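# Reseat two misplaced gears level on furnace tray lugs

## Task

Fix the two gears that are placed wrongly so that, in the end, each gear on the furnace tray rests flat on its lug with its smaller end facing upward; release the grippers once finished.

## Robot and tools

Robot: two 6-joint arms, left_arm and right_arm, each with a parallel two-finger gripper. Base positions in the scene frame: left_arm at (-0.011, +0.243, 0) m with quat_wxyz (+0.999, 0, 0, +0.033); right_arm at (-0.004, -0.251, 0) m with quat_wxyz (+0.998, 0, 0, -0.057). The arm names are labels only and do not match image sides.

Scene frame: origin on the table surface midway between the arms, +z up, +x pointing away from the bases over the table, left_arm on the +y side. A gripper's fingers extend along its own +z axis and close along its y axis. end_effector_position is the point between the finger pads, roughly 1 cm short of the fingertips.

Tool execute_actions, argument actions: a list holding zero or one item. An empty list moves nothing and just reports the state. An action item is {"rows": [...], "steps": n}: rows holds 1 to 15 rows, steps is at most 15 (default 15), each step lasting 1/30 s; row k drives step k and the final row repeats for leftover steps. A wait item is {"steps": n} with no rows, n up to 300; it sends nothing and returns after n steps counted from the previous result, reply time included. Optional pictures (true/false) controls whether camera images come back; by default they do. A refused call does nothing.

Row layout: one list of 14 numbers, each in [-1, 1], covering both arms even when only one moves: left_arm waist, shoulder, elbow, wrist pitch, wrist yaw, wrist roll, opening, then right_arm in the same seven-slot order.

Joint slots are offsets, not poses. They are measured from the joint angles in the latest result that printed Joint positions (before any such result in the scene, and for second and later calls inside one reply, from the pose at the start of the action), never from the previous row. Scale: 1.0 equals 1.264 rad waist, 1.32 shoulder, 1.276 elbow, 1.83 wrist pitch, 1.686 wrist yaw, 2.022 wrist roll. Joint ranges in radians: waist -2.880 to 2.880, shoulder 0.000 to 3.142, elbow 0.000 to 3.019, wrist pitch -1.693 to 1.571, wrist yaw -1.571 to 1.571, wrist roll -2.094 to 2.094. Asking for more than 0.019 rad beyond a range end gets the call refused; true ends may differ by 0.019 either way, and overshooting requests are clipped at the end, reported as "joint sent to its limit" (possibly about an earlier action). No such line does not prove there is room left.

Opening slot is absolute: +1 fully open, -1 closed. grip_measured in results uses the same scale; each gripper's reading may be off by about 1 mm, consistently within a scene. To hold a part, command roughly 0.03 under grip_measured; a smaller margin grips more gently. Pad force is limited to about 50-62 N; very thin parts (under ~2 mm) are held more weakly.

Motion limits: per step, each joint target stays within a lead of its measured angle: 0.264 rad waist, 0.32 shoulder, 0.276 elbow, 0.33 wrist pitch, 0.186 wrist yaw, 0.522 wrist roll. If targets would carry a gripper over 70 mm from where it is measured, all joints of that arm are scaled back. Big moves therefore need several actions.

Sagging: a row of zeros returns joints to their reference angles, and arms can drift lower over repeated actions. To keep an arm steady, in a reply's first call send the offsets that lead to the intended angles, use zeros in its later calls, and enlarge the offset if a joint keeps ending short.

Between calls the arms continue toward the last commanded target until everything is nearly still or a step is HELD; fingers still in motion finish moving. Only a new action pushes further.

Result lines: the state line `left_arm: …` | `right_arm: …` gives each gripper's end_effector_position (m) and end_effector_quat_wxyz in the scene frame; it can be inaccurate, more so at long reach. Joint positions and Joint velocities list, per arm, the six joints (rad, rad/s) then the pad gap (m, m/s; 0.094 m when fully open). "joint command not followed" means a clearance check altered or blocked joint targets on some steps; the rest of the row still ran. HELD marks steps where all or part of the row was not sent. MOTOR HOT appears at 85 °C; at 100 °C an OVER-TEMPERATURE FAULT makes that arm and its gripper go limp and fall until cooled. Holding loads heats motors, even during thinking.

Cameras (504x504 each): cam_high, cam_low, cam_left_wrist, cam_right_wrist, returned in that order; calibration (K, distortion, T_world_to_cam) is supplied, with small per-scene errors. Wrist camera poses follow their arm's joint readings.

Tool zoom_image: camera (one of the four names) and region [x0, y0, x1, y1] in pixels of that camera's last full image, origin top-left, at most 504 by 504.

Tool read_manual: optional section, only "licences"; returns URDF licence text and moves nothing.

Tool finished_scene: scene (integer, the current scene's number) ends it permanently and grades it; the goal must hold at that moment. Replying with no tool call ends the run.

Avoid: knocking or placing anything off the table (fails the task), collisions or hard pressing between the arms, dropping or slipping parts, slamming and heavy pushing. Occasional outside tugs may act on held parts or loose objects.

Each tool is called after ">>>" as name(argument=value, ...), one argument or row to a line, values as JSON.

## Session

>>> execute_actions(
  actions=[],
)

>>> zoom_image(
  camera="cam_high",
  region=[80,110,440,400],
)

Scene clock: 0.00 s of 6880.00 s.
left_arm: end_effector_position=(+0.5430, -0.1383, +0.1716) grip_measured=+1.000 end_effector_quat_wxyz=(-0.100, -0.416, +0.896, -0.121) | right_arm: end_effector_position=(+0.2993, -0.6377, +0.2480) grip_measured=+1.000 end_effector_quat_wxyz=(+0.030, +0.523, +0.852, -0.022)
Joint positions: left_arm=[-0.592  2.088  2.042 -1.438  0.303 -1.409  0.094] | right_arm=[-0.785  1.577  1.536 -1.458  0.02   0.201  0.094]
Joint velocities: left_arm=[ 0.005  0.005 -0.017 -0.002  0.022  0.022  0.   ] | right_arm=[-0.005 -0.005 -0.002 -0.017 -0.066 -0.007  0.   ]
camera_calibration (this result's frames):
cam_left_wrist: T_world_to_cam=[[0.763797, -0.629173, 0.144064, -0.526978], [-0.480661, -0.405474, 0.777532, 0.07453], [-0.430788, -0.663123, -0.612119, 0.37199], [0, 0, 0, 1]] pos_world=[0.598577, -0.0546656, 0.245671]
cam_right_wrist: T_world_to_cam=[[-0.892121, -0.451409, 0.0187237, -0.0278579], [-0.378985, 0.770263, 0.512899, 0.480909], [-0.245949, 0.450472, -0.858245, 0.695601], [0, 0, 0, 1]] pos_world=[0.328487, -0.69635, 0.35086]

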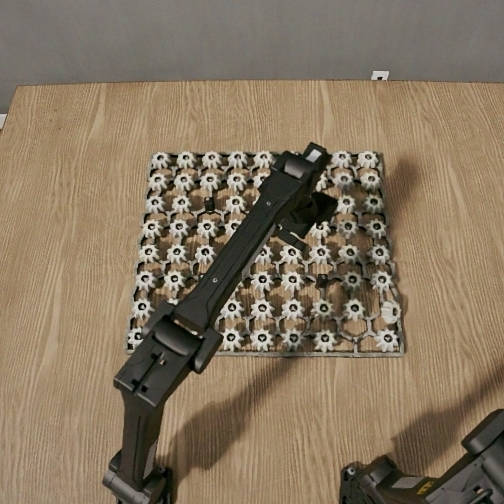

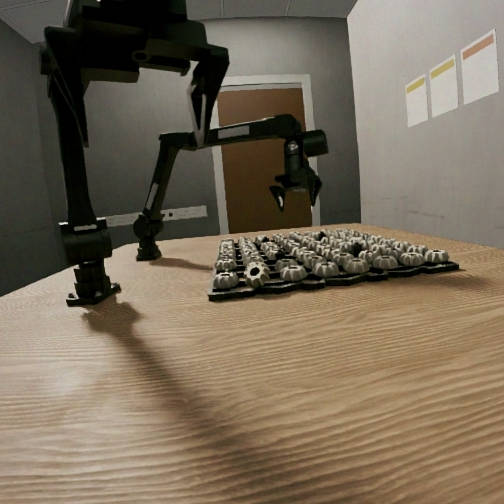

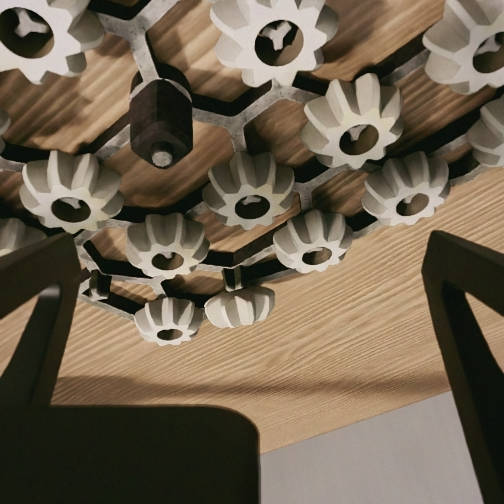

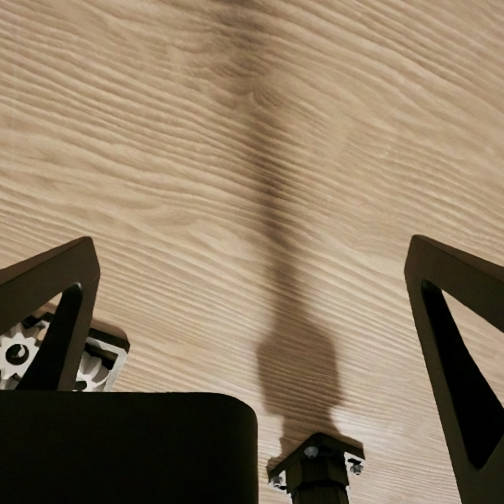

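Region (80, 110, 440, 400) of cam_high's 504x504 image, scaled by 1.400, with more detail than that image has; it fills the top 406 rows of this view, and the rest is white.

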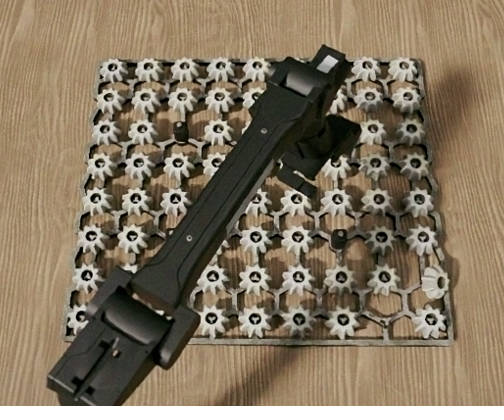

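>>> execute_actions(
  actions=[
    {"rows":[[0.3,-0.1,0,0,0,0,1,0,0,0,0,0,0,1],[0.6,-0.2,0,0,0,0,1,0,0,0,0,0,0,1],[1,-0.3,-0.3,0,-0.18,1,1,0,0,0,0,0,0,1]],"steps":15},
  ],
  pictures=false,
)

>>> execute_actions(
  actions=[
    {"steps":90},
  ],
)

>>> zoom_image(
  camera="cam_high",
  region=[110,140,420,370],
)

>>> zoom_image(
  camera="cam_low",
  region=[190,220,470,310],
)

Scene clock: 7.37 s of 6880.00 s.
left_arm: end_effector_position=(+0.5472, +0.1279, +0.1790) grip_measured=+1.000 end_effector_quat_wxyz=(-0.009, -0.391, +0.920, -0.016) | right_arm: end_effector_position=(+0.2993, -0.6377, +0.2480) grip_measured=+1.000 end_effector_quat_wxyz=(+0.030, +0.523, +0.852, -0.022)
Joint positions: left_arm=[-0.258  1.848  1.713 -1.434  0.036 -0.994  0.094] | right_arm=[-0.785  1.577  1.536 -1.458  0.02   0.201  0.094]
Joint velocities: left_arm=[ 1.06  -0.425 -0.305  0.007 -0.183  1.106  0.   ] | right_arm=[-0.015 -0.015 -0.007  0.002 -0.007 -0.066  0.   ]
Steps of this call (steps 1 to 90: nothing new was sent; then 3.87 s passed at rest; steps 91 to 105: all 15 steps of this action). Readings (joint positions):
91: left_arm=[-0.587 2.087 2.042 -1.438 0.304 -1.409] | right_arm=[-0.785 1.577 1.536 -1.458 0.020 0.201]
92: left_arm=[-0.583 2.084 2.040 -1.438 0.305 -1.409] | right_arm=[-0.785 1.577 1.536 -1.458 0.020 0.201]
94: left_arm=[-0.559 2.057 1.992 -1.434 0.254 -1.356] | right_arm=[-0.785 1.577 1.536 -1.458 0.020 0.201]
98: left_arm=[-0.477 1.972 1.854 -1.434 0.139 -1.238] | right_arm=[-0.785 1.577 1.536 -1.458 0.020 0.201]
105: the state above

Scene clock: 10.37 s of 6880.00 s.
left_arm: end_effector_position=(+0.3926, +0.6054, +0.2302) grip_measured=+1.000 end_effector_quat_wxyz=(+0.032, -0.066, +0.997, +0.026) | right_arm: end_effector_position=(+0.2993, -0.6377, +0.2480) grip_measured=+1.000 end_effector_quat_wxyz=(+0.030, +0.523, +0.852, -0.022)
Joint positions: left_arm=[ 0.665  1.708  1.653 -1.434 -0.002  0.6    0.094] | right_arm=[-0.785  1.577  1.536 -1.458  0.02   0.201  0.094]
Joint velocities: left_arm=[-0.015 -0.024 -0.012 -0.007 -0.022 -0.037  0.   ] | right_arm=[-0.005  0.005 -0.007 -0.017  0.037 -0.037  0.   ]
Steps of this call (steps 1 to 60: the robot went on to your last target; steps 61 to 90: nothing new was sent). Readings (joint positions):
1: left_arm=[-0.222 1.835 1.703 -1.434 0.030 -0.955] | right_arm=[-0.785 1.577 1.536 -1.458 0.020 0.201]
2: left_arm=[-0.183 1.822 1.695 -1.434 0.025 -0.915] | right_arm=[-0.785 1.577 1.536 -1.458 0.020 0.201]
4: left_arm=[-0.105 1.802 1.684 -1.434 0.019 -0.833] | right_arm=[-0.785 1.577 1.536 -1.458 0.020 0.201]
8: left_arm=[0.062 1.774 1.673 -1.434 0.012 -0.661] | right_arm=[-0.785 1.577 1.536 -1.458 0.020 0.201]
90: the state above
All arms were judged still, so your last target was given up. Only a new action makes them travel on or press farther. Fingers that are still opening or closing keep moving.
camera_calibration (this result's frames):
cam_left_wrist: T_world_to_cam=[[0.122884, -0.991575, -0.0409788, 0.560973], [-0.84186, -0.126018, 0.524778, 0.289094], [-0.52552, -0.0299883, -0.850252, 0.544897], [0, 0, 0, 1]] pos_world=[0.460796, 0.609018, 0.334578]
cam_right_wrist: T_world_to_cam=[[-0.892121, -0.451409, 0.0187237, -0.0278579], [-0.378985, 0.770263, 0.512899, 0.480909], [-0.245949, 0.450472, -0.858245, 0.695601], [0, 0, 0, 1]] pos_world=[0.328487, -0.69635, 0.35086]

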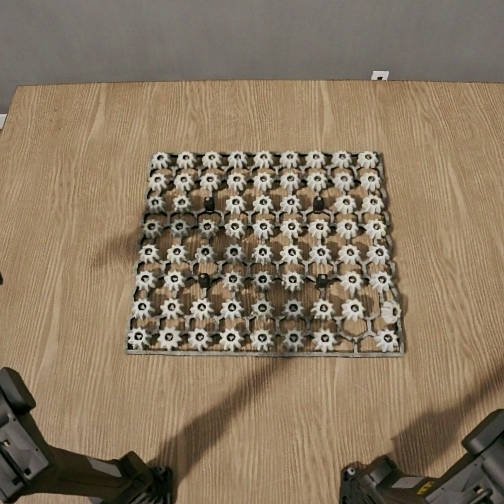

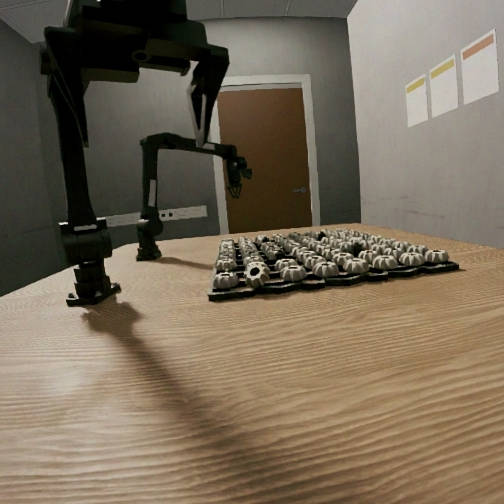

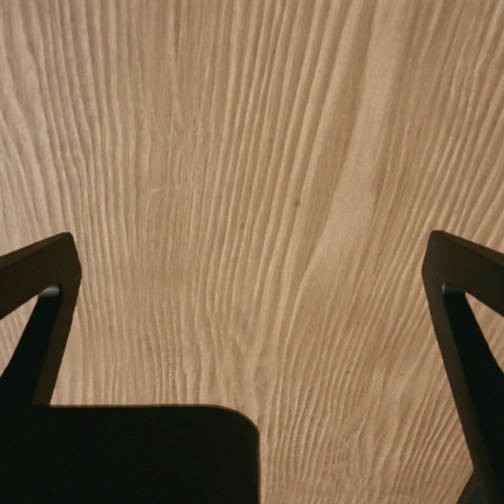

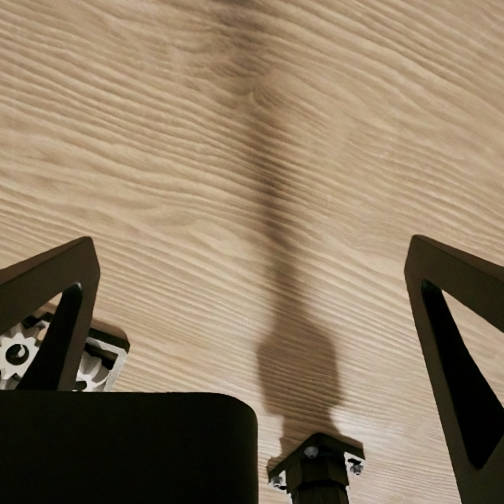

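Region (110, 140, 420, 370) of cam_high's 504x504 image, scaled by 1.626, with more detail than that image has; it fills the top 374 rows of this view, and the rest is white.

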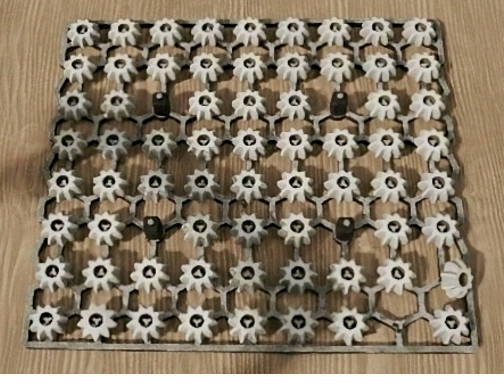

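Region (190, 220, 470, 310) of cam_low's 504x504 image, scaled by 1.800, with more detail than that image has; it fills the top 162 rows of this view, and the rest is white.

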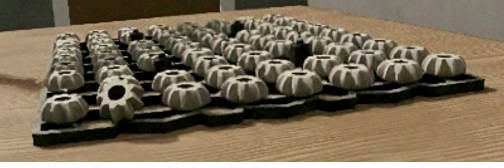

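>>> execute_actions(
  actions=[
    {"rows":[[0,0,0.02,0,0,0,1,0.2,-0.03,-0.08,0.03,0,0,1],[0,0,0.02,0,0,0,1,0.4,-0.07,-0.17,0.06,0,0,1],[0,0,0.02,0,0,0,1,0.558,-0.098,-0.25,0.081,0,0,1]],"steps":15},
  ],
  pictures=false,
)

>>> execute_actions(
  actions=[
    {"steps":50},
  ],
)

Scene clock: 24.17 s of 6880.00 s.
left_arm: end_effector_position=(+0.3926, +0.6054, +0.2302) grip_measured=+1.000 end_effector_quat_wxyz=(+0.032, -0.066, +0.997, +0.026) | right_arm: end_effector_position=(+0.4095, -0.3616, +0.1807) grip_measured=+1.000 end_effector_quat_wxyz=(+0.007, +0.225, +0.974, -0.011)
Joint positions: left_arm=[ 0.665  1.708  1.653 -1.434 -0.002  0.6    0.094] | right_arm=[-0.139  1.473  1.242 -1.326  0.022  0.201  0.094]
Joint velocities: left_arm=[-0.005  0.005 -0.012  0.017 -0.037 -0.022  0.   ] | right_arm=[ 1.587 -0.044 -0.134  0.149 -0.168  0.007  0.   ]
Steps of this call (steps 1 to 90: nothing new was sent; then 10.30 s passed at rest; steps 91 to 105: all 15 steps of this action). Readings (joint positions):
91: left_arm=[0.665 1.708 1.653 -1.434 -0.002 0.600] | right_arm=[-0.777 1.576 1.531 -1.453 0.024 0.201]
92: left_arm=[0.665 1.708 1.653 -1.434 -0.002 0.600] | right_arm=[-0.762 1.567 1.512 -1.437 0.027 0.201]
94: left_arm=[0.665 1.708 1.653 -1.434 -0.002 0.600] | right_arm=[-0.703 1.535 1.441 -1.399 0.027 0.201]
98: left_arm=[0.665 1.708 1.653 -1.434 -0.002 0.600] | right_arm=[-0.527 1.486 1.312 -1.363 0.027 0.201]
105: the state above

Scene clock: 25.83 s of 6880.00 s.
left_arm: end_effector_position=(+0.3926, +0.6054, +0.2302) grip_measured=+1.000 end_effector_quat_wxyz=(+0.032, -0.066, +0.997, +0.026) | right_arm: end_effector_position=(+0.4110, -0.3372, +0.1857) grip_measured=+1.000 end_effector_quat_wxyz=(+0.015, +0.198, +0.980, -0.010)
Joint positions: left_arm=[ 0.665  1.708  1.653 -1.434 -0.002  0.6    0.094] | right_arm=[-0.083  1.449  1.229 -1.321  0.02   0.201  0.094]
Joint velocities: left_arm=[ 0.005 -0.024 -0.002 -0.007 -0.022  0.007  0.   ] | right_arm=[ 0.005 -0.015  0.007 -0.017 -0.066 -0.051  0.   ]
Steps of this call (steps 1 to 30: the robot went on to your last target; steps 31 to 50: nothing new was sent). Readings (joint positions):
1: left_arm=[0.665 1.708 1.653 -1.434 -0.002 0.600] | right_arm=[-0.091 1.472 1.238 -1.322 0.019 0.201]
2: left_arm=[0.665 1.708 1.653 -1.434 -0.002 0.600] | right_arm=[-0.056 1.470 1.234 -1.321 0.016 0.201]
4: left_arm=[0.665 1.708 1.653 -1.434 -0.002 0.600] | right_arm=[-0.026 1.464 1.230 -1.321 0.015 0.201]
8: left_arm=[0.665 1.708 1.653 -1.434 -0.002 0.600] | right_arm=[-0.058 1.453 1.229 -1.321 0.017 0.201]
50: the state above
All arms were judged still, so your last target was given up. Only a new action makes them travel on or press farther. Fingers that are still opening or closing keep moving.
camera_calibration (this result's frames):
cam_left_wrist: T_world_to_cam=[[0.122884, -0.991575, -0.0409788, 0.560973], [-0.84186, -0.126018, 0.524778, 0.289094], [-0.52552, -0.0299883, -0.850252, 0.544897], [0, 0, 0, 1]] pos_world=[0.460796, 0.609018, 0.334578]
cam_right_wrist: T_world_to_cam=[[-0.388812, -0.92094, 0.0263677, -0.158038], [-0.765209, 0.338738, 0.547459, 0.330512], [-0.513109, 0.192682, -0.836417, 0.553051], [0, 0, 0, 1]] pos_world=[0.475239, -0.364064, 0.285807]

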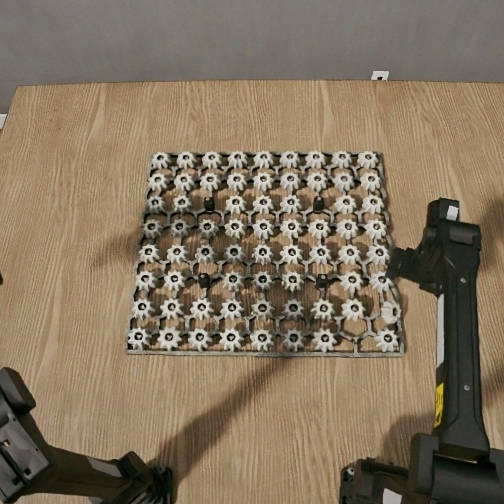

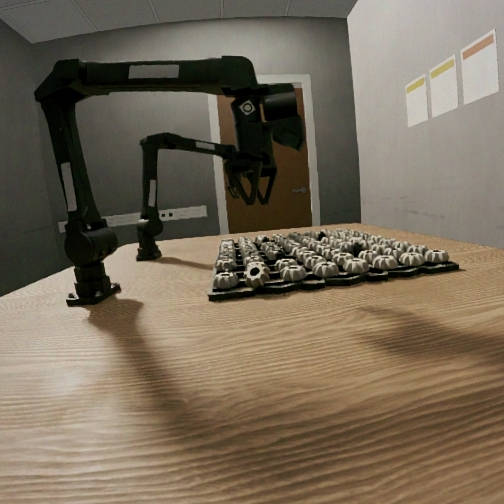

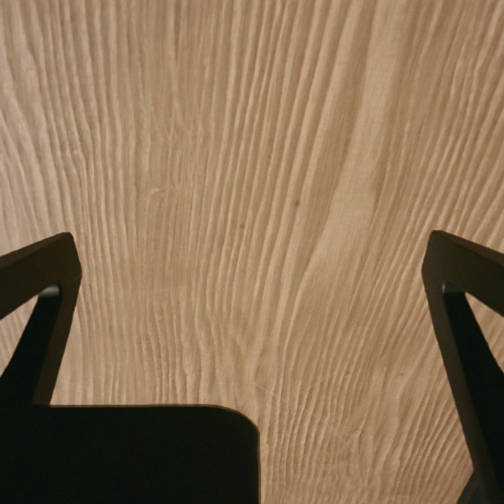

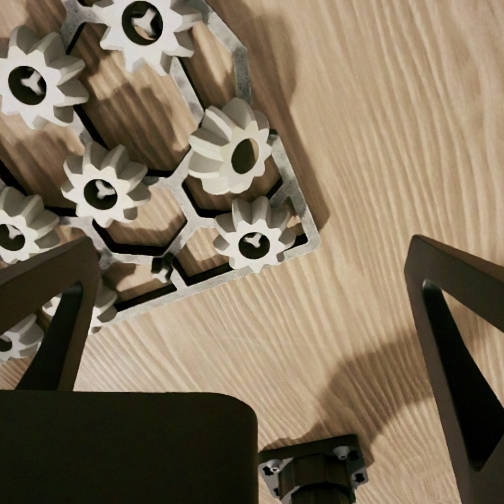

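>>> zoom_image(
  camera="cam_high",
  region=[120,145,270,360],
)

>>> zoom_image(
  camera="cam_high",
  region=[250,145,410,360],
)

Region (120, 145, 270, 360) of cam_high's 504x504 image, scaled by 2.344, with more detail than that image has; it fills the left 352 columns of this view, and the rest is white.

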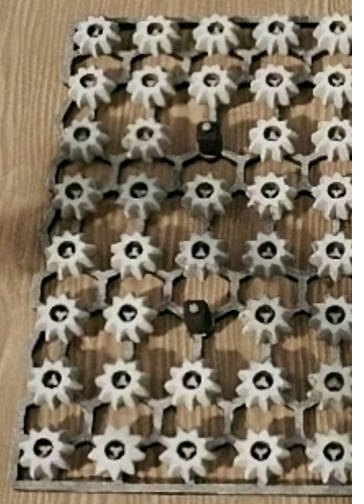

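Region (250, 145, 410, 360) of cam_high's 504x504 image, scaled by 2.344, with more detail than that image has; it fills the left 375 columns of this view, and the rest is white.

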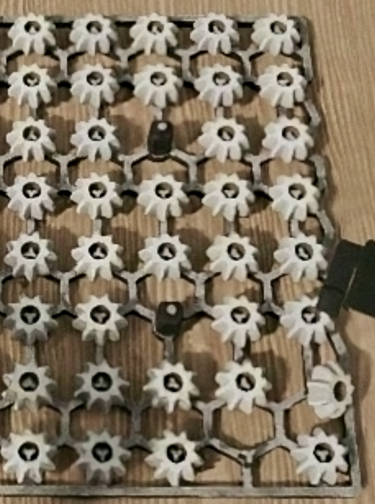

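>>> execute_actions(
  actions=[
    {"rows":[[0,0,0.02,0,0,0,1,-0.1,0,0,0,-0.2,0.3,0.8],[0,0,0.02,0,0,0,1,-0.209,0,0,0,-0.397,0.673,0.7],[0,0,0.02,0,0,0,1,-0.209,0,0,0,-0.397,0.673,0.7],[0,0,0.02,0,0,0,1,-0.209,0,0,0,-0.397,0.673,0.7],[0,0,0.02,0,0,0,1,-0.209,0.03,-0.1,0.1,-0.397,0.673,0.7],[0,0,0.02,0,0,0,1,-0.209,0.069,-0.22,0.2,-0.397,0.673,0.7]],"steps":15},
  ],
  pictures=false,
)

>>> execute_actions(
  actions=[
    {"steps":50},
  ],
)

Scene clock: 63.67 s of 6880.00 s.
left_arm: end_effector_position=(+0.3926, +0.6054, +0.2302) grip_measured=+1.000 end_effector_quat_wxyz=(+0.032, -0.066, +0.997, +0.026) | right_arm: end_effector_position=(+0.3920, -0.3355, +0.0789) grip_measured=+0.702 end_effector_quat_wxyz=(-0.145, +0.750, +0.580, +0.282)
Joint positions: left_arm=[ 0.665  1.708  1.653 -1.434 -0.002  0.6    0.094] | right_arm=[-0.355  1.555  0.941 -0.98  -0.646  1.349  0.08 ]
Joint velocities: left_arm=[-0.015  0.005  0.007 -0.012  0.037 -0.022  0.   ] | right_arm=[ 0.151  0.288 -0.129  0.076 -0.066  1.414  0.   ]
Steps of this call (steps 1 to 90: nothing new was sent; then 34.33 s passed at rest; steps 91 to 105: all 15 steps of this action). Readings (joint positions):
91: left_arm=[0.665 1.708 1.653 -1.434 -0.002 0.600] | right_arm=[-0.094 1.449 1.229 -1.321 -0.066 0.274]
92: left_arm=[0.665 1.708 1.653 -1.434 -0.002 0.600] | right_arm=[-0.117 1.449 1.229 -1.321 -0.156 0.354]
94: left_arm=[0.665 1.708 1.653 -1.434 -0.002 0.600] | right_arm=[-0.207 1.449 1.229 -1.321 -0.342 0.528]
98: left_arm=[0.665 1.708 1.653 -1.434 -0.002 0.600] | right_arm=[-0.368 1.449 1.114 -1.119 -0.578 0.805]
105: the state above

Scene clock: 65.33 s of 6880.00 s.
left_arm: end_effector_position=(+0.3926, +0.6054, +0.2302) grip_measured=+1.000 end_effector_quat_wxyz=(+0.032, -0.066, +0.997, +0.026) | right_arm: end_effector_position=(+0.3945, -0.3336, +0.0842) grip_measured=+0.702 end_effector_quat_wxyz=(-0.164, +0.801, +0.507, +0.273)
Joint positions: left_arm=[ 0.665  1.708  1.653 -1.434 -0.002  0.6    0.094] | right_arm=[-0.349  1.539  0.938 -0.967 -0.648  1.552  0.08 ]
Joint velocities: left_arm=[-0.005 -0.005  0.007 -0.007  0.066  0.037  0.   ] | right_arm=[-0.005 -0.015  0.007 -0.002 -0.037 -0.051  0.   ]
Steps of this call (steps 1 to 30: the robot went on to your last target; steps 31 to 50: nothing new was sent). Readings (joint positions):
1: left_arm=[0.665 1.708 1.653 -1.434 -0.002 0.600] | right_arm=[-0.352 1.563 0.938 -0.977 -0.646 1.390]
2: left_arm=[0.665 1.708 1.653 -1.434 -0.002 0.600] | right_arm=[-0.349 1.565 0.938 -0.976 -0.646 1.423]
4: left_arm=[0.665 1.708 1.653 -1.434 -0.002 0.600] | right_arm=[-0.349 1.559 0.938 -0.969 -0.647 1.470]
8: left_arm=[0.665 1.708 1.653 -1.434 -0.002 0.600] | right_arm=[-0.349 1.542 0.938 -0.967 -0.648 1.519]
50: the state above
All arms were judged still, so your last target was given up. Only a new action makes them travel on or press farther. Fingers that are still opening or closing keep moving.
camera_calibration (this result's frames):
cam_left_wrist: T_world_to_cam=[[0.122884, -0.991575, -0.0409788, 0.560973], [-0.84186, -0.126018, 0.524778, 0.289094], [-0.52552, -0.0299883, -0.850252, 0.544897], [0, 0, 0, 1]] pos_world=[0.460796, 0.609018, 0.334578]
cam_right_wrist: T_world_to_cam=[[-0.90471, 0.426018, -0.00290932, 0.496881], [0.12735, 0.276949, 0.952408, -0.0346038], [0.406549, 0.861283, -0.304812, 0.274484], [0, 0, 0, 1]] pos_world=[0.342349, -0.438505, 0.118068]

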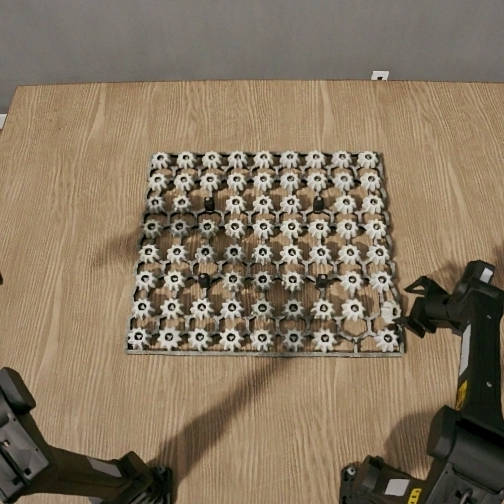

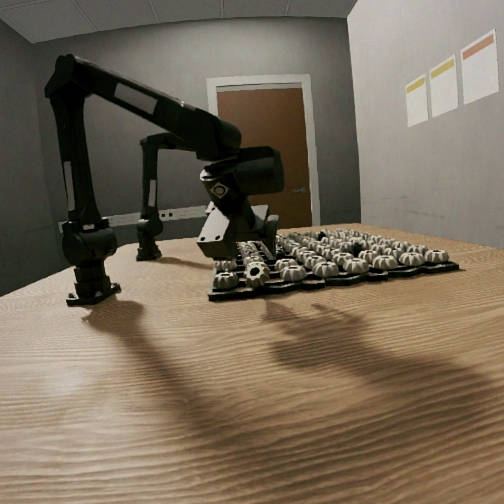

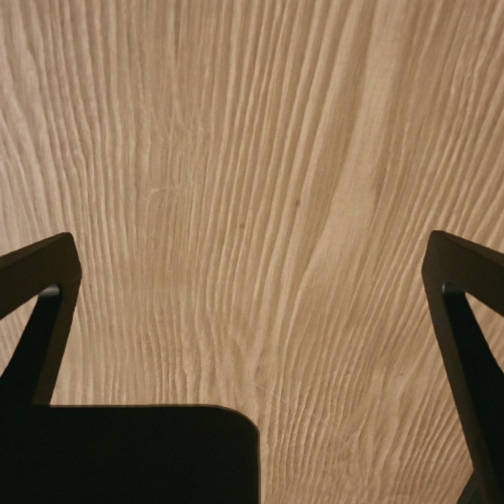

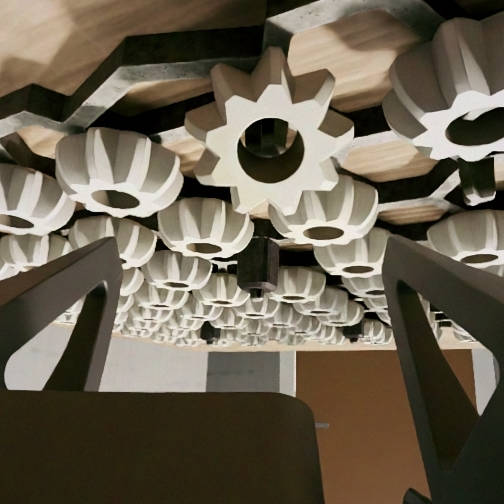

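>>> execute_actions(
  actions=[
    {"rows":[[0,0,0.02,0,0,0,1,0.036,0,0.01,0,0,0,0.5],[0,0,0.02,0,0,0,1,0.036,0,0.01,0,0,0,0.5],[0,0,0.02,0,0,0,1,0.036,0.02,-0.01,0.02,0,0,0.5],[0,0,0.02,0,0,0,1,0.036,0.04,-0.02,0.045,0,0,0.5],[0,0,0.02,0,0,0,1,0.036,0.058,-0.03,0.068,0,0,0.5]],"steps":15},
  ],
)

Scene clock: 79.70 s of 6880.00 s.
left_arm: end_effector_position=(+0.3926, +0.6054, +0.2302) grip_measured=+1.000 end_effector_quat_wxyz=(+0.032, -0.066, +0.997, +0.026) | right_arm: end_effector_position=(+0.4012, -0.3167, +0.0465) grip_measured=+0.501 end_effector_quat_wxyz=(-0.169, +0.789, +0.525, +0.270)
Joint positions: left_arm=[ 0.665  1.708  1.653 -1.434 -0.002  0.6    0.094] | right_arm=[-0.303  1.613  0.905 -0.857 -0.648  1.552  0.071]
Joint velocities: left_arm=[-0.015  0.005 -0.017  0.012  0.051  0.022  0.   ] | right_arm=[ 0.005  0.015 -0.012  0.022 -0.095  0.007 -0.   ]
Steps of this call (steps 1 to 90: nothing new was sent; then 10.87 s passed at rest; steps 91 to 105: all 15 steps of this action). Readings (joint positions):
91: left_arm=[0.665 1.708 1.653 -1.434 -0.002 0.600] | right_arm=[-0.346 1.539 0.938 -0.967 -0.647 1.552]
92: left_arm=[0.665 1.708 1.653 -1.434 -0.002 0.600] | right_arm=[-0.341 1.539 0.938 -0.967 -0.647 1.552]
94: left_arm=[0.665 1.708 1.653 -1.434 -0.002 0.600] | right_arm=[-0.324 1.542 0.936 -0.949 -0.647 1.552]
98: left_arm=[0.665 1.708 1.653 -1.434 -0.002 0.600] | right_arm=[-0.303 1.581 0.923 -0.866 -0.648 1.552]
105: the state above
camera_calibration (this result's frames):
cam_left_wrist: T_world_to_cam=[[0.122884, -0.991575, -0.0409788, 0.560973], [-0.84186, -0.126018, 0.524778, 0.289094], [-0.52552, -0.0299883, -0.850252, 0.544897], [0, 0, 0, 1]] pos_world=[0.460796, 0.609018, 0.334578]
cam_right_wrist: T_world_to_cam=[[-0.923249, 0.384167, -0.00520605, 0.489931], [0.112402, 0.283036, 0.9525, 0.00374001], [0.367393, 0.878809, -0.304494, 0.266951], [0, 0, 0, 1]] pos_world=[0.353832, -0.423873, 0.0802732]

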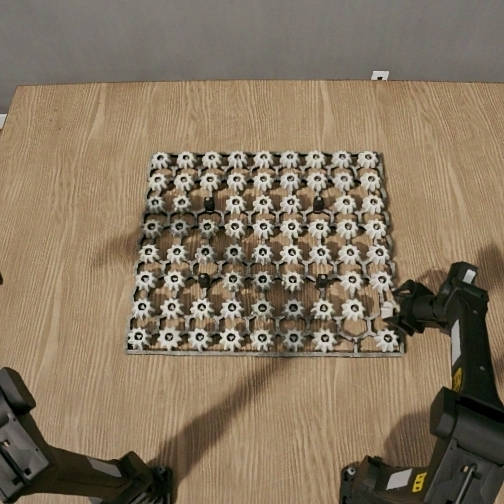

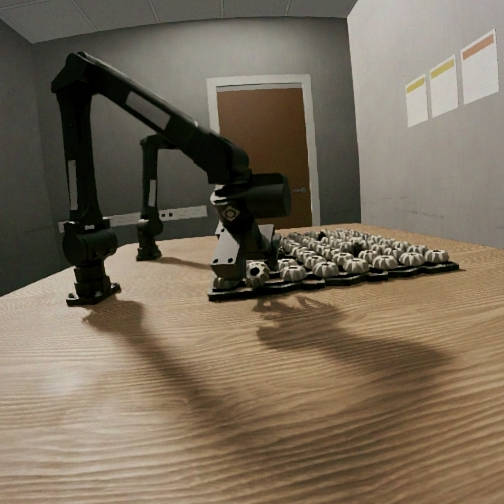

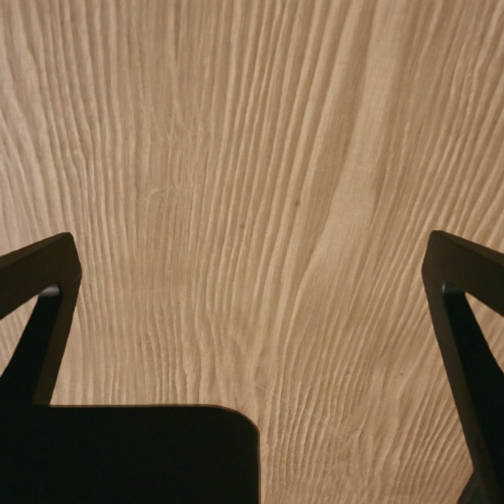

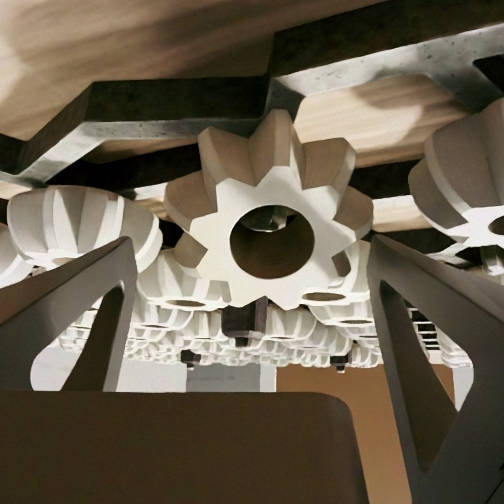

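>>> execute_actions(
  actions=[
    {"rows":[[0,0,0.02,0,0,0,1,0,0.01,-0.004,0.004,0,0,0.5],[0,0,0.02,0,0,0,1,0,0.018,-0.01,0.008,0,0,0.5]],"steps":15},
  ],
)

Scene clock: 85.53 s of 6880.00 s.
left_arm: end_effector_position=(+0.3926, +0.6054, +0.2302) grip_measured=+1.000 end_effector_quat_wxyz=(+0.032, -0.066, +0.997, +0.026) | right_arm: end_effector_position=(+0.4012, -0.3167, +0.0445) grip_measured=+0.501 end_effector_quat_wxyz=(-0.171, +0.789, +0.525, +0.269)
Joint positions: left_arm=[ 0.665  1.708  1.653 -1.434 -0.002  0.6    0.094] | right_arm=[-0.303  1.619  0.905 -0.856 -0.648  1.552  0.071]
Joint velocities: left_arm=[ 0.005 -0.005 -0.002 -0.002 -0.081  0.022  0.   ] | right_arm=[ 0.005  0.005 -0.007 -0.007  0.037 -0.037 -0.   ]
Steps of this call (steps 1 to 15: the robot went on to your last target; steps 16 to 90: nothing new was sent; then 2.33 s passed at rest; steps 91 to 105: all 15 steps of this action). Readings (joint positions):
91: left_arm=[0.665 1.708 1.653 -1.434 -0.002 0.600] | right_arm=[-0.303 1.613 0.905 -0.856 -0.648 1.552]
92: left_arm=[0.665 1.708 1.653 -1.434 -0.002 0.600] | right_arm=[-0.303 1.614 0.905 -0.856 -0.648 1.552]
94: left_arm=[0.665 1.708 1.653 -1.434 -0.002 0.600] | right_arm=[-0.303 1.615 0.905 -0.856 -0.648 1.552]
98: left_arm=[0.665 1.708 1.653 -1.434 -0.002 0.600] | right_arm=[-0.303 1.618 0.905 -0.856 -0.648 1.552]
105: the state above
camera_calibration (this result's frames):
cam_left_wrist: T_world_to_cam=[[0.122884, -0.991575, -0.0409788, 0.560973], [-0.84186, -0.126018, 0.524778, 0.289094], [-0.52552, -0.0299883, -0.850252, 0.544897], [0, 0, 0, 1]] pos_world=[0.460796, 0.609018, 0.334578]
cam_right_wrist: T_world_to_cam=[[-0.92326, 0.384172, -0.00177364, 0.489722], [0.115392, 0.281713, 0.952535, 0.00402569], [0.366437, 0.879232, -0.304425, 0.266855], [0, 0, 0, 1]] pos_world=[0.353891, -0.423899, 0.0782712]

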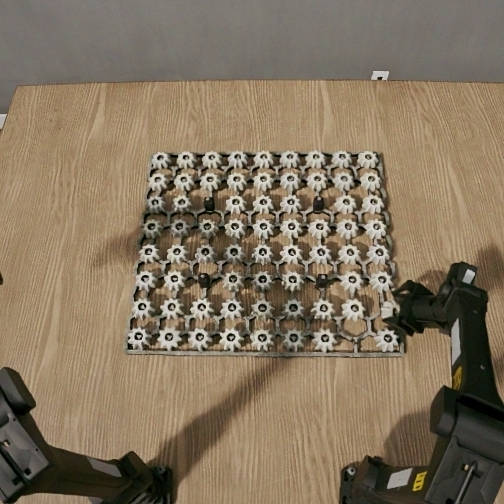

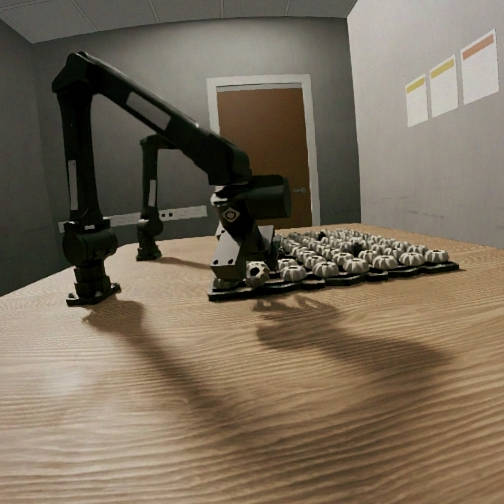

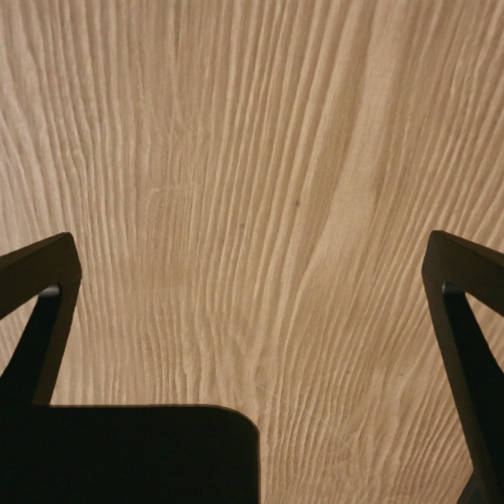

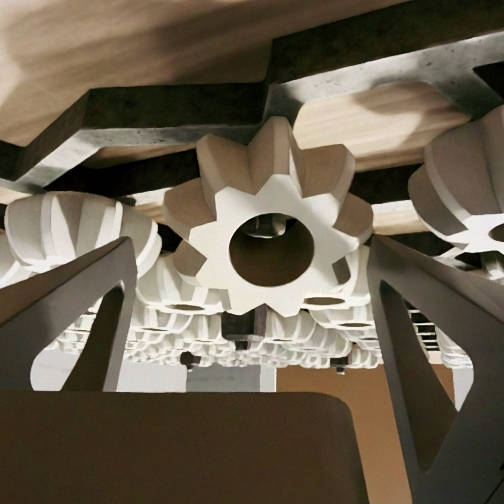

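>>> execute_actions(
  actions=[
    {"rows":[[0,0,0.02,0,0,0,1,0,0.015,-0.015,0,0,0,0.5],[0,0,0.02,0,0,0,1,0,0.028,-0.03,0,0,0,0.5]],"steps":15},
  ],
)

Scene clock: 88.93 s of 6880.00 s.
left_arm: end_effector_position=(+0.3926, +0.6054, +0.2302) grip_measured=+1.000 end_effector_quat_wxyz=(+0.032, -0.066, +0.997, +0.026) | right_arm: end_effector_position=(+0.3935, -0.3121, +0.0365) grip_measured=+0.501 end_effector_quat_wxyz=(-0.184, +0.791, +0.520, +0.265)
Joint positions: left_arm=[ 0.665  1.708  1.653 -1.434 -0.002  0.6    0.094] | right_arm=[-0.303  1.629  0.888 -0.855 -0.656  1.553  0.071]
Joint velocities: left_arm=[ 0.005 -0.005  0.022  0.012 -0.037  0.007  0.   ] | right_arm=[ 0.005  0.005 -0.012 -0.007  0.037 -0.007 -0.001]
Steps of this call (steps 1 to 15: the robot went on to your last target; steps 16 to 87: nothing new was sent; steps 88 to 102: all 15 steps of this action). Readings (joint positions):
88: left_arm=[0.665 1.708 1.653 -1.434 -0.002 0.600] | right_arm=[-0.303 1.619 0.905 -0.856 -0.648 1.552]
89: left_arm=[0.665 1.708 1.653 -1.434 -0.002 0.600] | right_arm=[-0.303 1.620 0.902 -0.856 -0.648 1.552]
91: left_arm=[0.665 1.708 1.653 -1.434 -0.002 0.600] | right_arm=[-0.303 1.623 0.892 -0.856 -0.648 1.552]
95: left_arm=[0.665 1.708 1.653 -1.434 -0.002 0.600] | right_arm=[-0.303 1.629 0.888 -0.855 -0.656 1.553]
102: the state above
camera_calibration (this result's frames):
cam_left_wrist: T_world_to_cam=[[0.122884, -0.991575, -0.0409788, 0.560973], [-0.84186, -0.126018, 0.524778, 0.289094], [-0.52552, -0.0299883, -0.850252, 0.544897], [0, 0, 0, 1]] pos_world=[0.460796, 0.609018, 0.334578]
cam_right_wrist: T_world_to_cam=[[-0.922841, 0.384321, 0.0257382, 0.479764], [0.13657, 0.263992, 0.954807, -0.00273641], [0.360157, 0.88465, -0.29611, 0.267062], [0, 0, 0, 1]] pos_world=[0.346935, -0.419917, 0.0693442]

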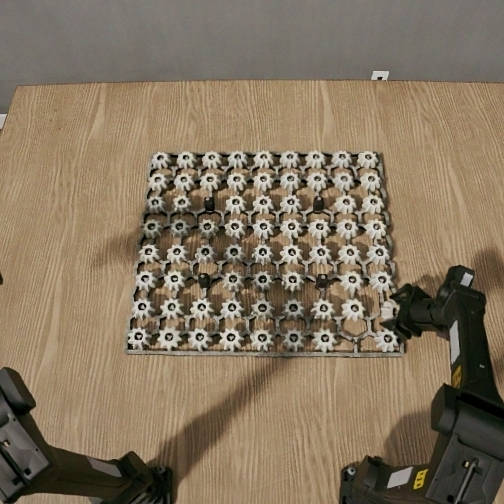

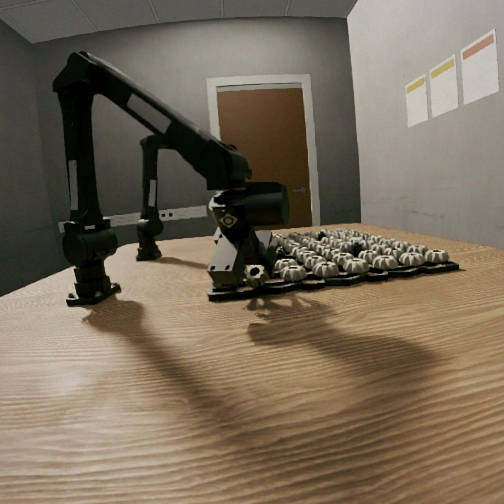

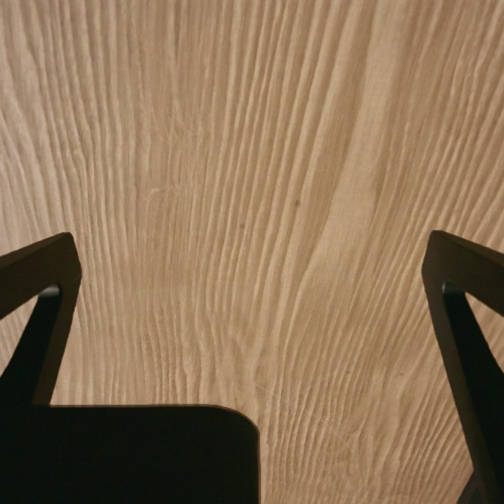

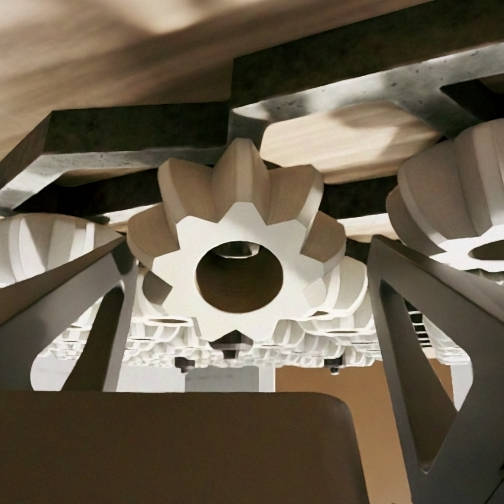

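>>> execute_actions(
  actions=[
    {"rows":[[0,0,0.02,0,0,0,1,0,0,0.01,0,0,0,0.42],[0,0,0.02,0,0,0,1,0,0,0.01,0,0,0,0.35],[0,0,0.02,0,0,0,1,0,0,0.01,0,0,0,0.3],[0,0,0.02,0,0,0,1,0,0,0.01,0,0,0,0.25],[0,0,0.02,0,0,0,1,0,0,0.01,0,0,0,0.2],[0,0,0.02,0,0,0,1,0,0,0.01,0,0,0,0.15],[0,0,0.02,0,0,0,1,0,0,0.01,0,0,0,0.1]],"steps":15},
  ],
)

Scene clock: 93.83 s of 6880.00 s.
left_arm: end_effector_position=(+0.3926, +0.6054, +0.2302) grip_measured=+1.000 end_effector_quat_wxyz=(+0.032, -0.066, +0.997, +0.026) | right_arm: end_effector_position=(+0.3942, -0.3118, +0.0386) grip_measured=+0.107 end_effector_quat_wxyz=(-0.183, +0.790, +0.520, +0.268)
Joint positions: left_arm=[ 0.665  1.708  1.653 -1.434 -0.002  0.6    0.094] | right_arm=[-0.303  1.625  0.888 -0.855 -0.66   1.553  0.052]
Joint velocities: left_arm=[-0.015 -0.015 -0.002 -0.007 -0.051  0.037  0.   ] | right_arm=[-0.015  0.015 -0.002 -0.007 -0.037 -0.022 -0.   ]
Steps of this call (steps 1 to 15: the robot went on to your last target; steps 16 to 90: nothing new was sent; then 1.40 s passed at rest; steps 91 to 105: all 15 steps of this action). Readings (joint positions):
91: left_arm=[0.665 1.708 1.653 -1.434 -0.002 0.600] | right_arm=[-0.303 1.629 0.888 -0.855 -0.657 1.553]
92: left_arm=[0.665 1.708 1.653 -1.434 -0.002 0.600] | right_arm=[-0.303 1.629 0.888 -0.855 -0.657 1.553]
94: left_arm=[0.665 1.708 1.653 -1.434 -0.002 0.600] | right_arm=[-0.303 1.628 0.888 -0.855 -0.657 1.553]
98: left_arm=[0.665 1.708 1.653 -1.434 -0.002 0.600] | right_arm=[-0.303 1.625 0.888 -0.855 -0.660 1.553]
105: the state above
camera_calibration (this result's frames):
cam_left_wrist: T_world_to_cam=[[0.122884, -0.991575, -0.0409788, 0.560973], [-0.84186, -0.126018, 0.524778, 0.289094], [-0.52552, -0.0299883, -0.850252, 0.544897], [0, 0, 0, 1]] pos_world=[0.460796, 0.609018, 0.334578]
cam_right_wrist: T_world_to_cam=[[-0.922948, 0.384369, 0.0206981, 0.480488], [0.130787, 0.262565, 0.95601, -0.00309353], [0.362026, 0.885054, -0.292604, 0.26645], [0, 0, 0, 1]] pos_world=[0.347408, -0.419695, 0.0709767]

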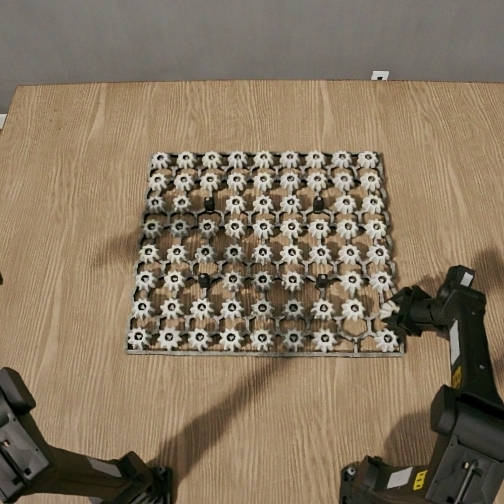

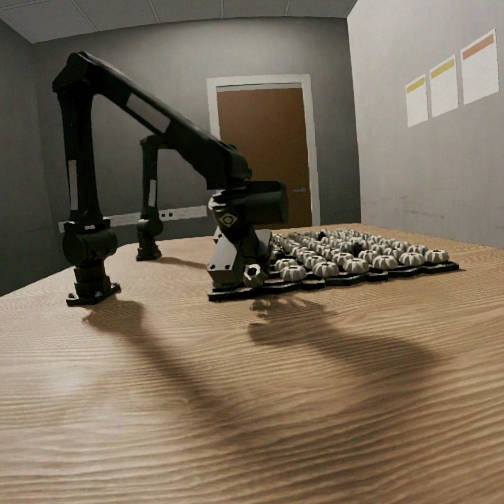

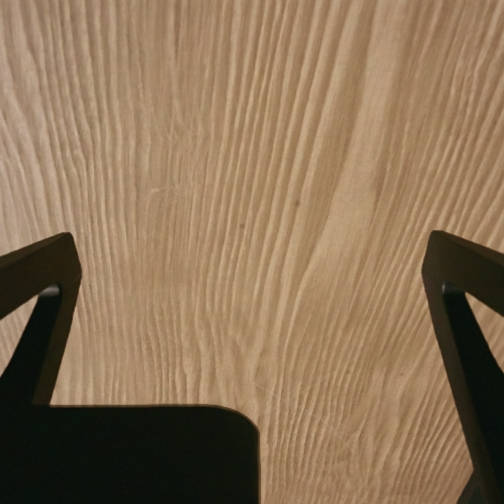

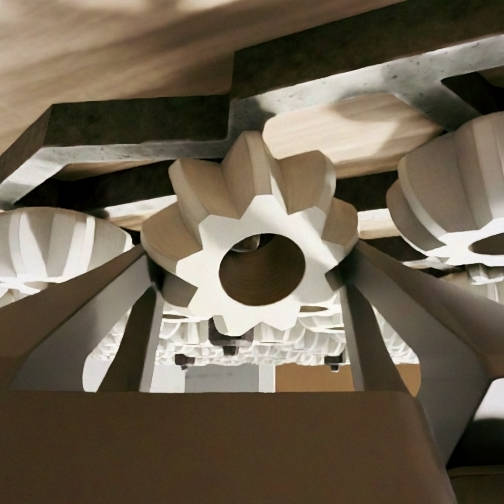

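>>> execute_actions(
  actions=[
    {"rows":[[0,0,0.02,0,0,0,1,0,0,0.01,0,0,0,0.05],[0,0,0.02,0,0,0,1,0,-0.03,0.03,-0.03,0,0,0.05],[0,0,0.02,0,0,0,1,0,-0.06,0.06,-0.06,0,0,0.05],[0,0,0.02,0,0,0,1,0,-0.09,0.08,-0.09,0,0,0.05],[0,0,0.02,0,0,0,1,0,-0.09,0.08,-0.09,0,0,0.05],[0,0,0.02,0,0,0,1,0,-0.09,0.08,-0.09,0,0,0.05],[0,0,0.02,0,0,0,1,0,-0.09,0.08,-0.09,0,0,0.05],[0,0,0.02,0,0,0,1,0,-0.09,0.08,-0.09,0,0,0.05],[0,0,0.02,0,0,0,1,-0.1,-0.09,0.08,-0.09,0.2,0,0.05],[0,0,0.02,0,0,0,1,-0.2,-0.09,0.08,-0.09,0.4,0,0.05],[0,0,0.02,0,0,0,1,-0.25,-0.09,0.08,-0.09,0.6,0,0.05]],"steps":15},
  ],
  pictures=false,
)

>>> execute_actions(
  actions=[
    {"steps":50},
  ],
)

Scene clock: 104.37 s of 6880.00 s.
left_arm: end_effector_position=(+0.3926, +0.6054, +0.2302) grip_measured=+1.000 end_effector_quat_wxyz=(+0.032, -0.066, +0.997, +0.026) | right_arm: end_effector_position=(+0.3245, -0.4508, +0.0655) grip_measured=+0.069 end_effector_quat_wxyz=(-0.048, +0.885, +0.455, +0.092)
Joint positions: left_arm=[ 0.665  1.708  1.653 -1.434 -0.002  0.6    0.094] | right_arm=[-0.525  1.498  0.93  -1.008 -0.207  1.553  0.05 ]
Joint velocities: left_arm=[-0.005  0.005  0.002  0.007 -0.081  0.022  0.   ] | right_arm=[-1.304  0.063 -0.007  0.007  2.689  0.007 -0.   ]
Steps of this call (steps 1 to 15: the robot went on to your last target; steps 16 to 90: nothing new was sent; then 7.03 s passed at rest; steps 91 to 105: all 15 steps of this action). Readings (joint positions):
91: left_arm=[0.665 1.708 1.653 -1.434 -0.002 0.600] | right_arm=[-0.303 1.625 0.888 -0.855 -0.661 1.553]
92: left_arm=[0.665 1.708 1.653 -1.434 -0.002 0.600] | right_arm=[-0.303 1.621 0.889 -0.861 -0.660 1.553]
94: left_arm=[0.665 1.708 1.653 -1.434 -0.002 0.600] | right_arm=[-0.303 1.605 0.896 -0.917 -0.653 1.553]
98: left_arm=[0.665 1.708 1.653 -1.434 -0.002 0.600] | right_arm=[-0.303 1.533 0.912 -1.002 -0.652 1.553]
105: the state above

Scene clock: 106.03 s of 6880.00 s.
left_arm: end_effector_position=(+0.3926, +0.6054, +0.2302) grip_measured=+1.000 end_effector_quat_wxyz=(+0.032, -0.066, +0.997, +0.026) | right_arm: end_effector_position=(+0.2422, -0.5551, +0.0721) grip_measured=+0.051 end_effector_quat_wxyz=(+0.066, +0.896, +0.407, -0.164)
Joint positions: left_arm=[ 0.665  1.708  1.653 -1.434 -0.002  0.6    0.094] | right_arm=[-0.624  1.51   0.942 -1.011  0.355  1.553  0.049]
Joint velocities: left_arm=[0.005 0.005 0.007 0.002 0.007 0.022 0.   ] | right_arm=[-0.005  0.005  0.012 -0.002 -0.007  0.007 -0.   ]
Steps of this call (steps 1 to 30: the robot went on to your last target; steps 31 to 50: nothing new was sent). Readings (joint positions):
1: left_arm=[0.665 1.708 1.653 -1.434 -0.002 0.600] | right_arm=[-0.568 1.500 0.931 -1.008 -0.108 1.553]
2: left_arm=[0.665 1.708 1.653 -1.434 -0.002 0.600] | right_arm=[-0.604 1.504 0.932 -1.008 -0.004 1.553]
4: left_arm=[0.665 1.708 1.653 -1.434 -0.002 0.600] | right_arm=[-0.649 1.507 0.932 -1.008 0.202 1.553]
8: left_arm=[0.665 1.708 1.653 -1.434 -0.002 0.600] | right_arm=[-0.650 1.509 0.932 -1.009 0.347 1.553]
50: the state above
All arms were judged still, so your last target was given up. Only a new action makes them travel on or press farther. Fingers that are still opening or closing keep moving.
camera_calibration (this result's frames):
cam_left_wrist: T_world_to_cam=[[0.122884, -0.991575, -0.0409788, 0.560973], [-0.84186, -0.126018, 0.524778, 0.289094], [-0.52552, -0.0299883, -0.850252, 0.544897], [0, 0, 0, 1]] pos_world=[0.460796, 0.609018, 0.334578]
cam_right_wrist: T_world_to_cam=[[-0.747906, 0.663277, 0.0264611, 0.545026], [0.646478, 0.718759, 0.255835, 0.227395], [0.15067, 0.208447, -0.966358, 0.270805], [0, 0, 0, 1]] pos_world=[0.21982, -0.581394, 0.189097]

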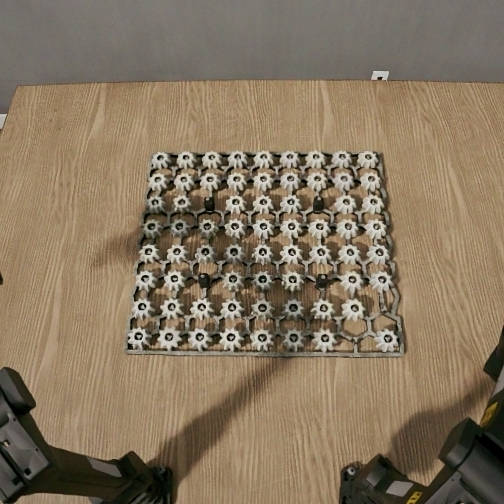

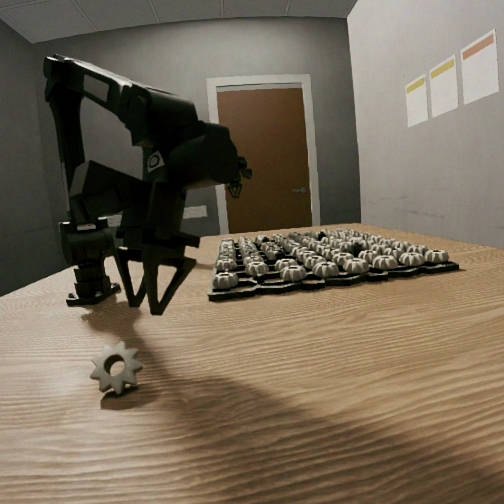

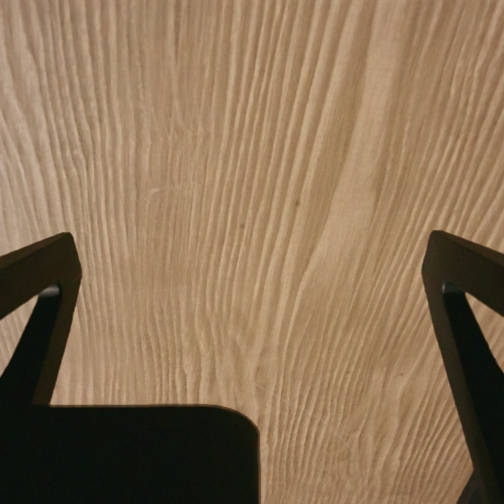

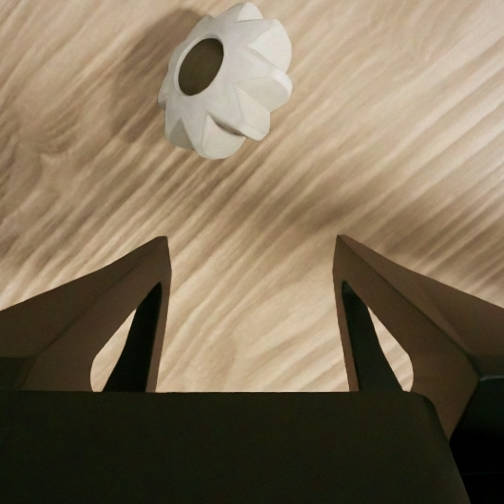

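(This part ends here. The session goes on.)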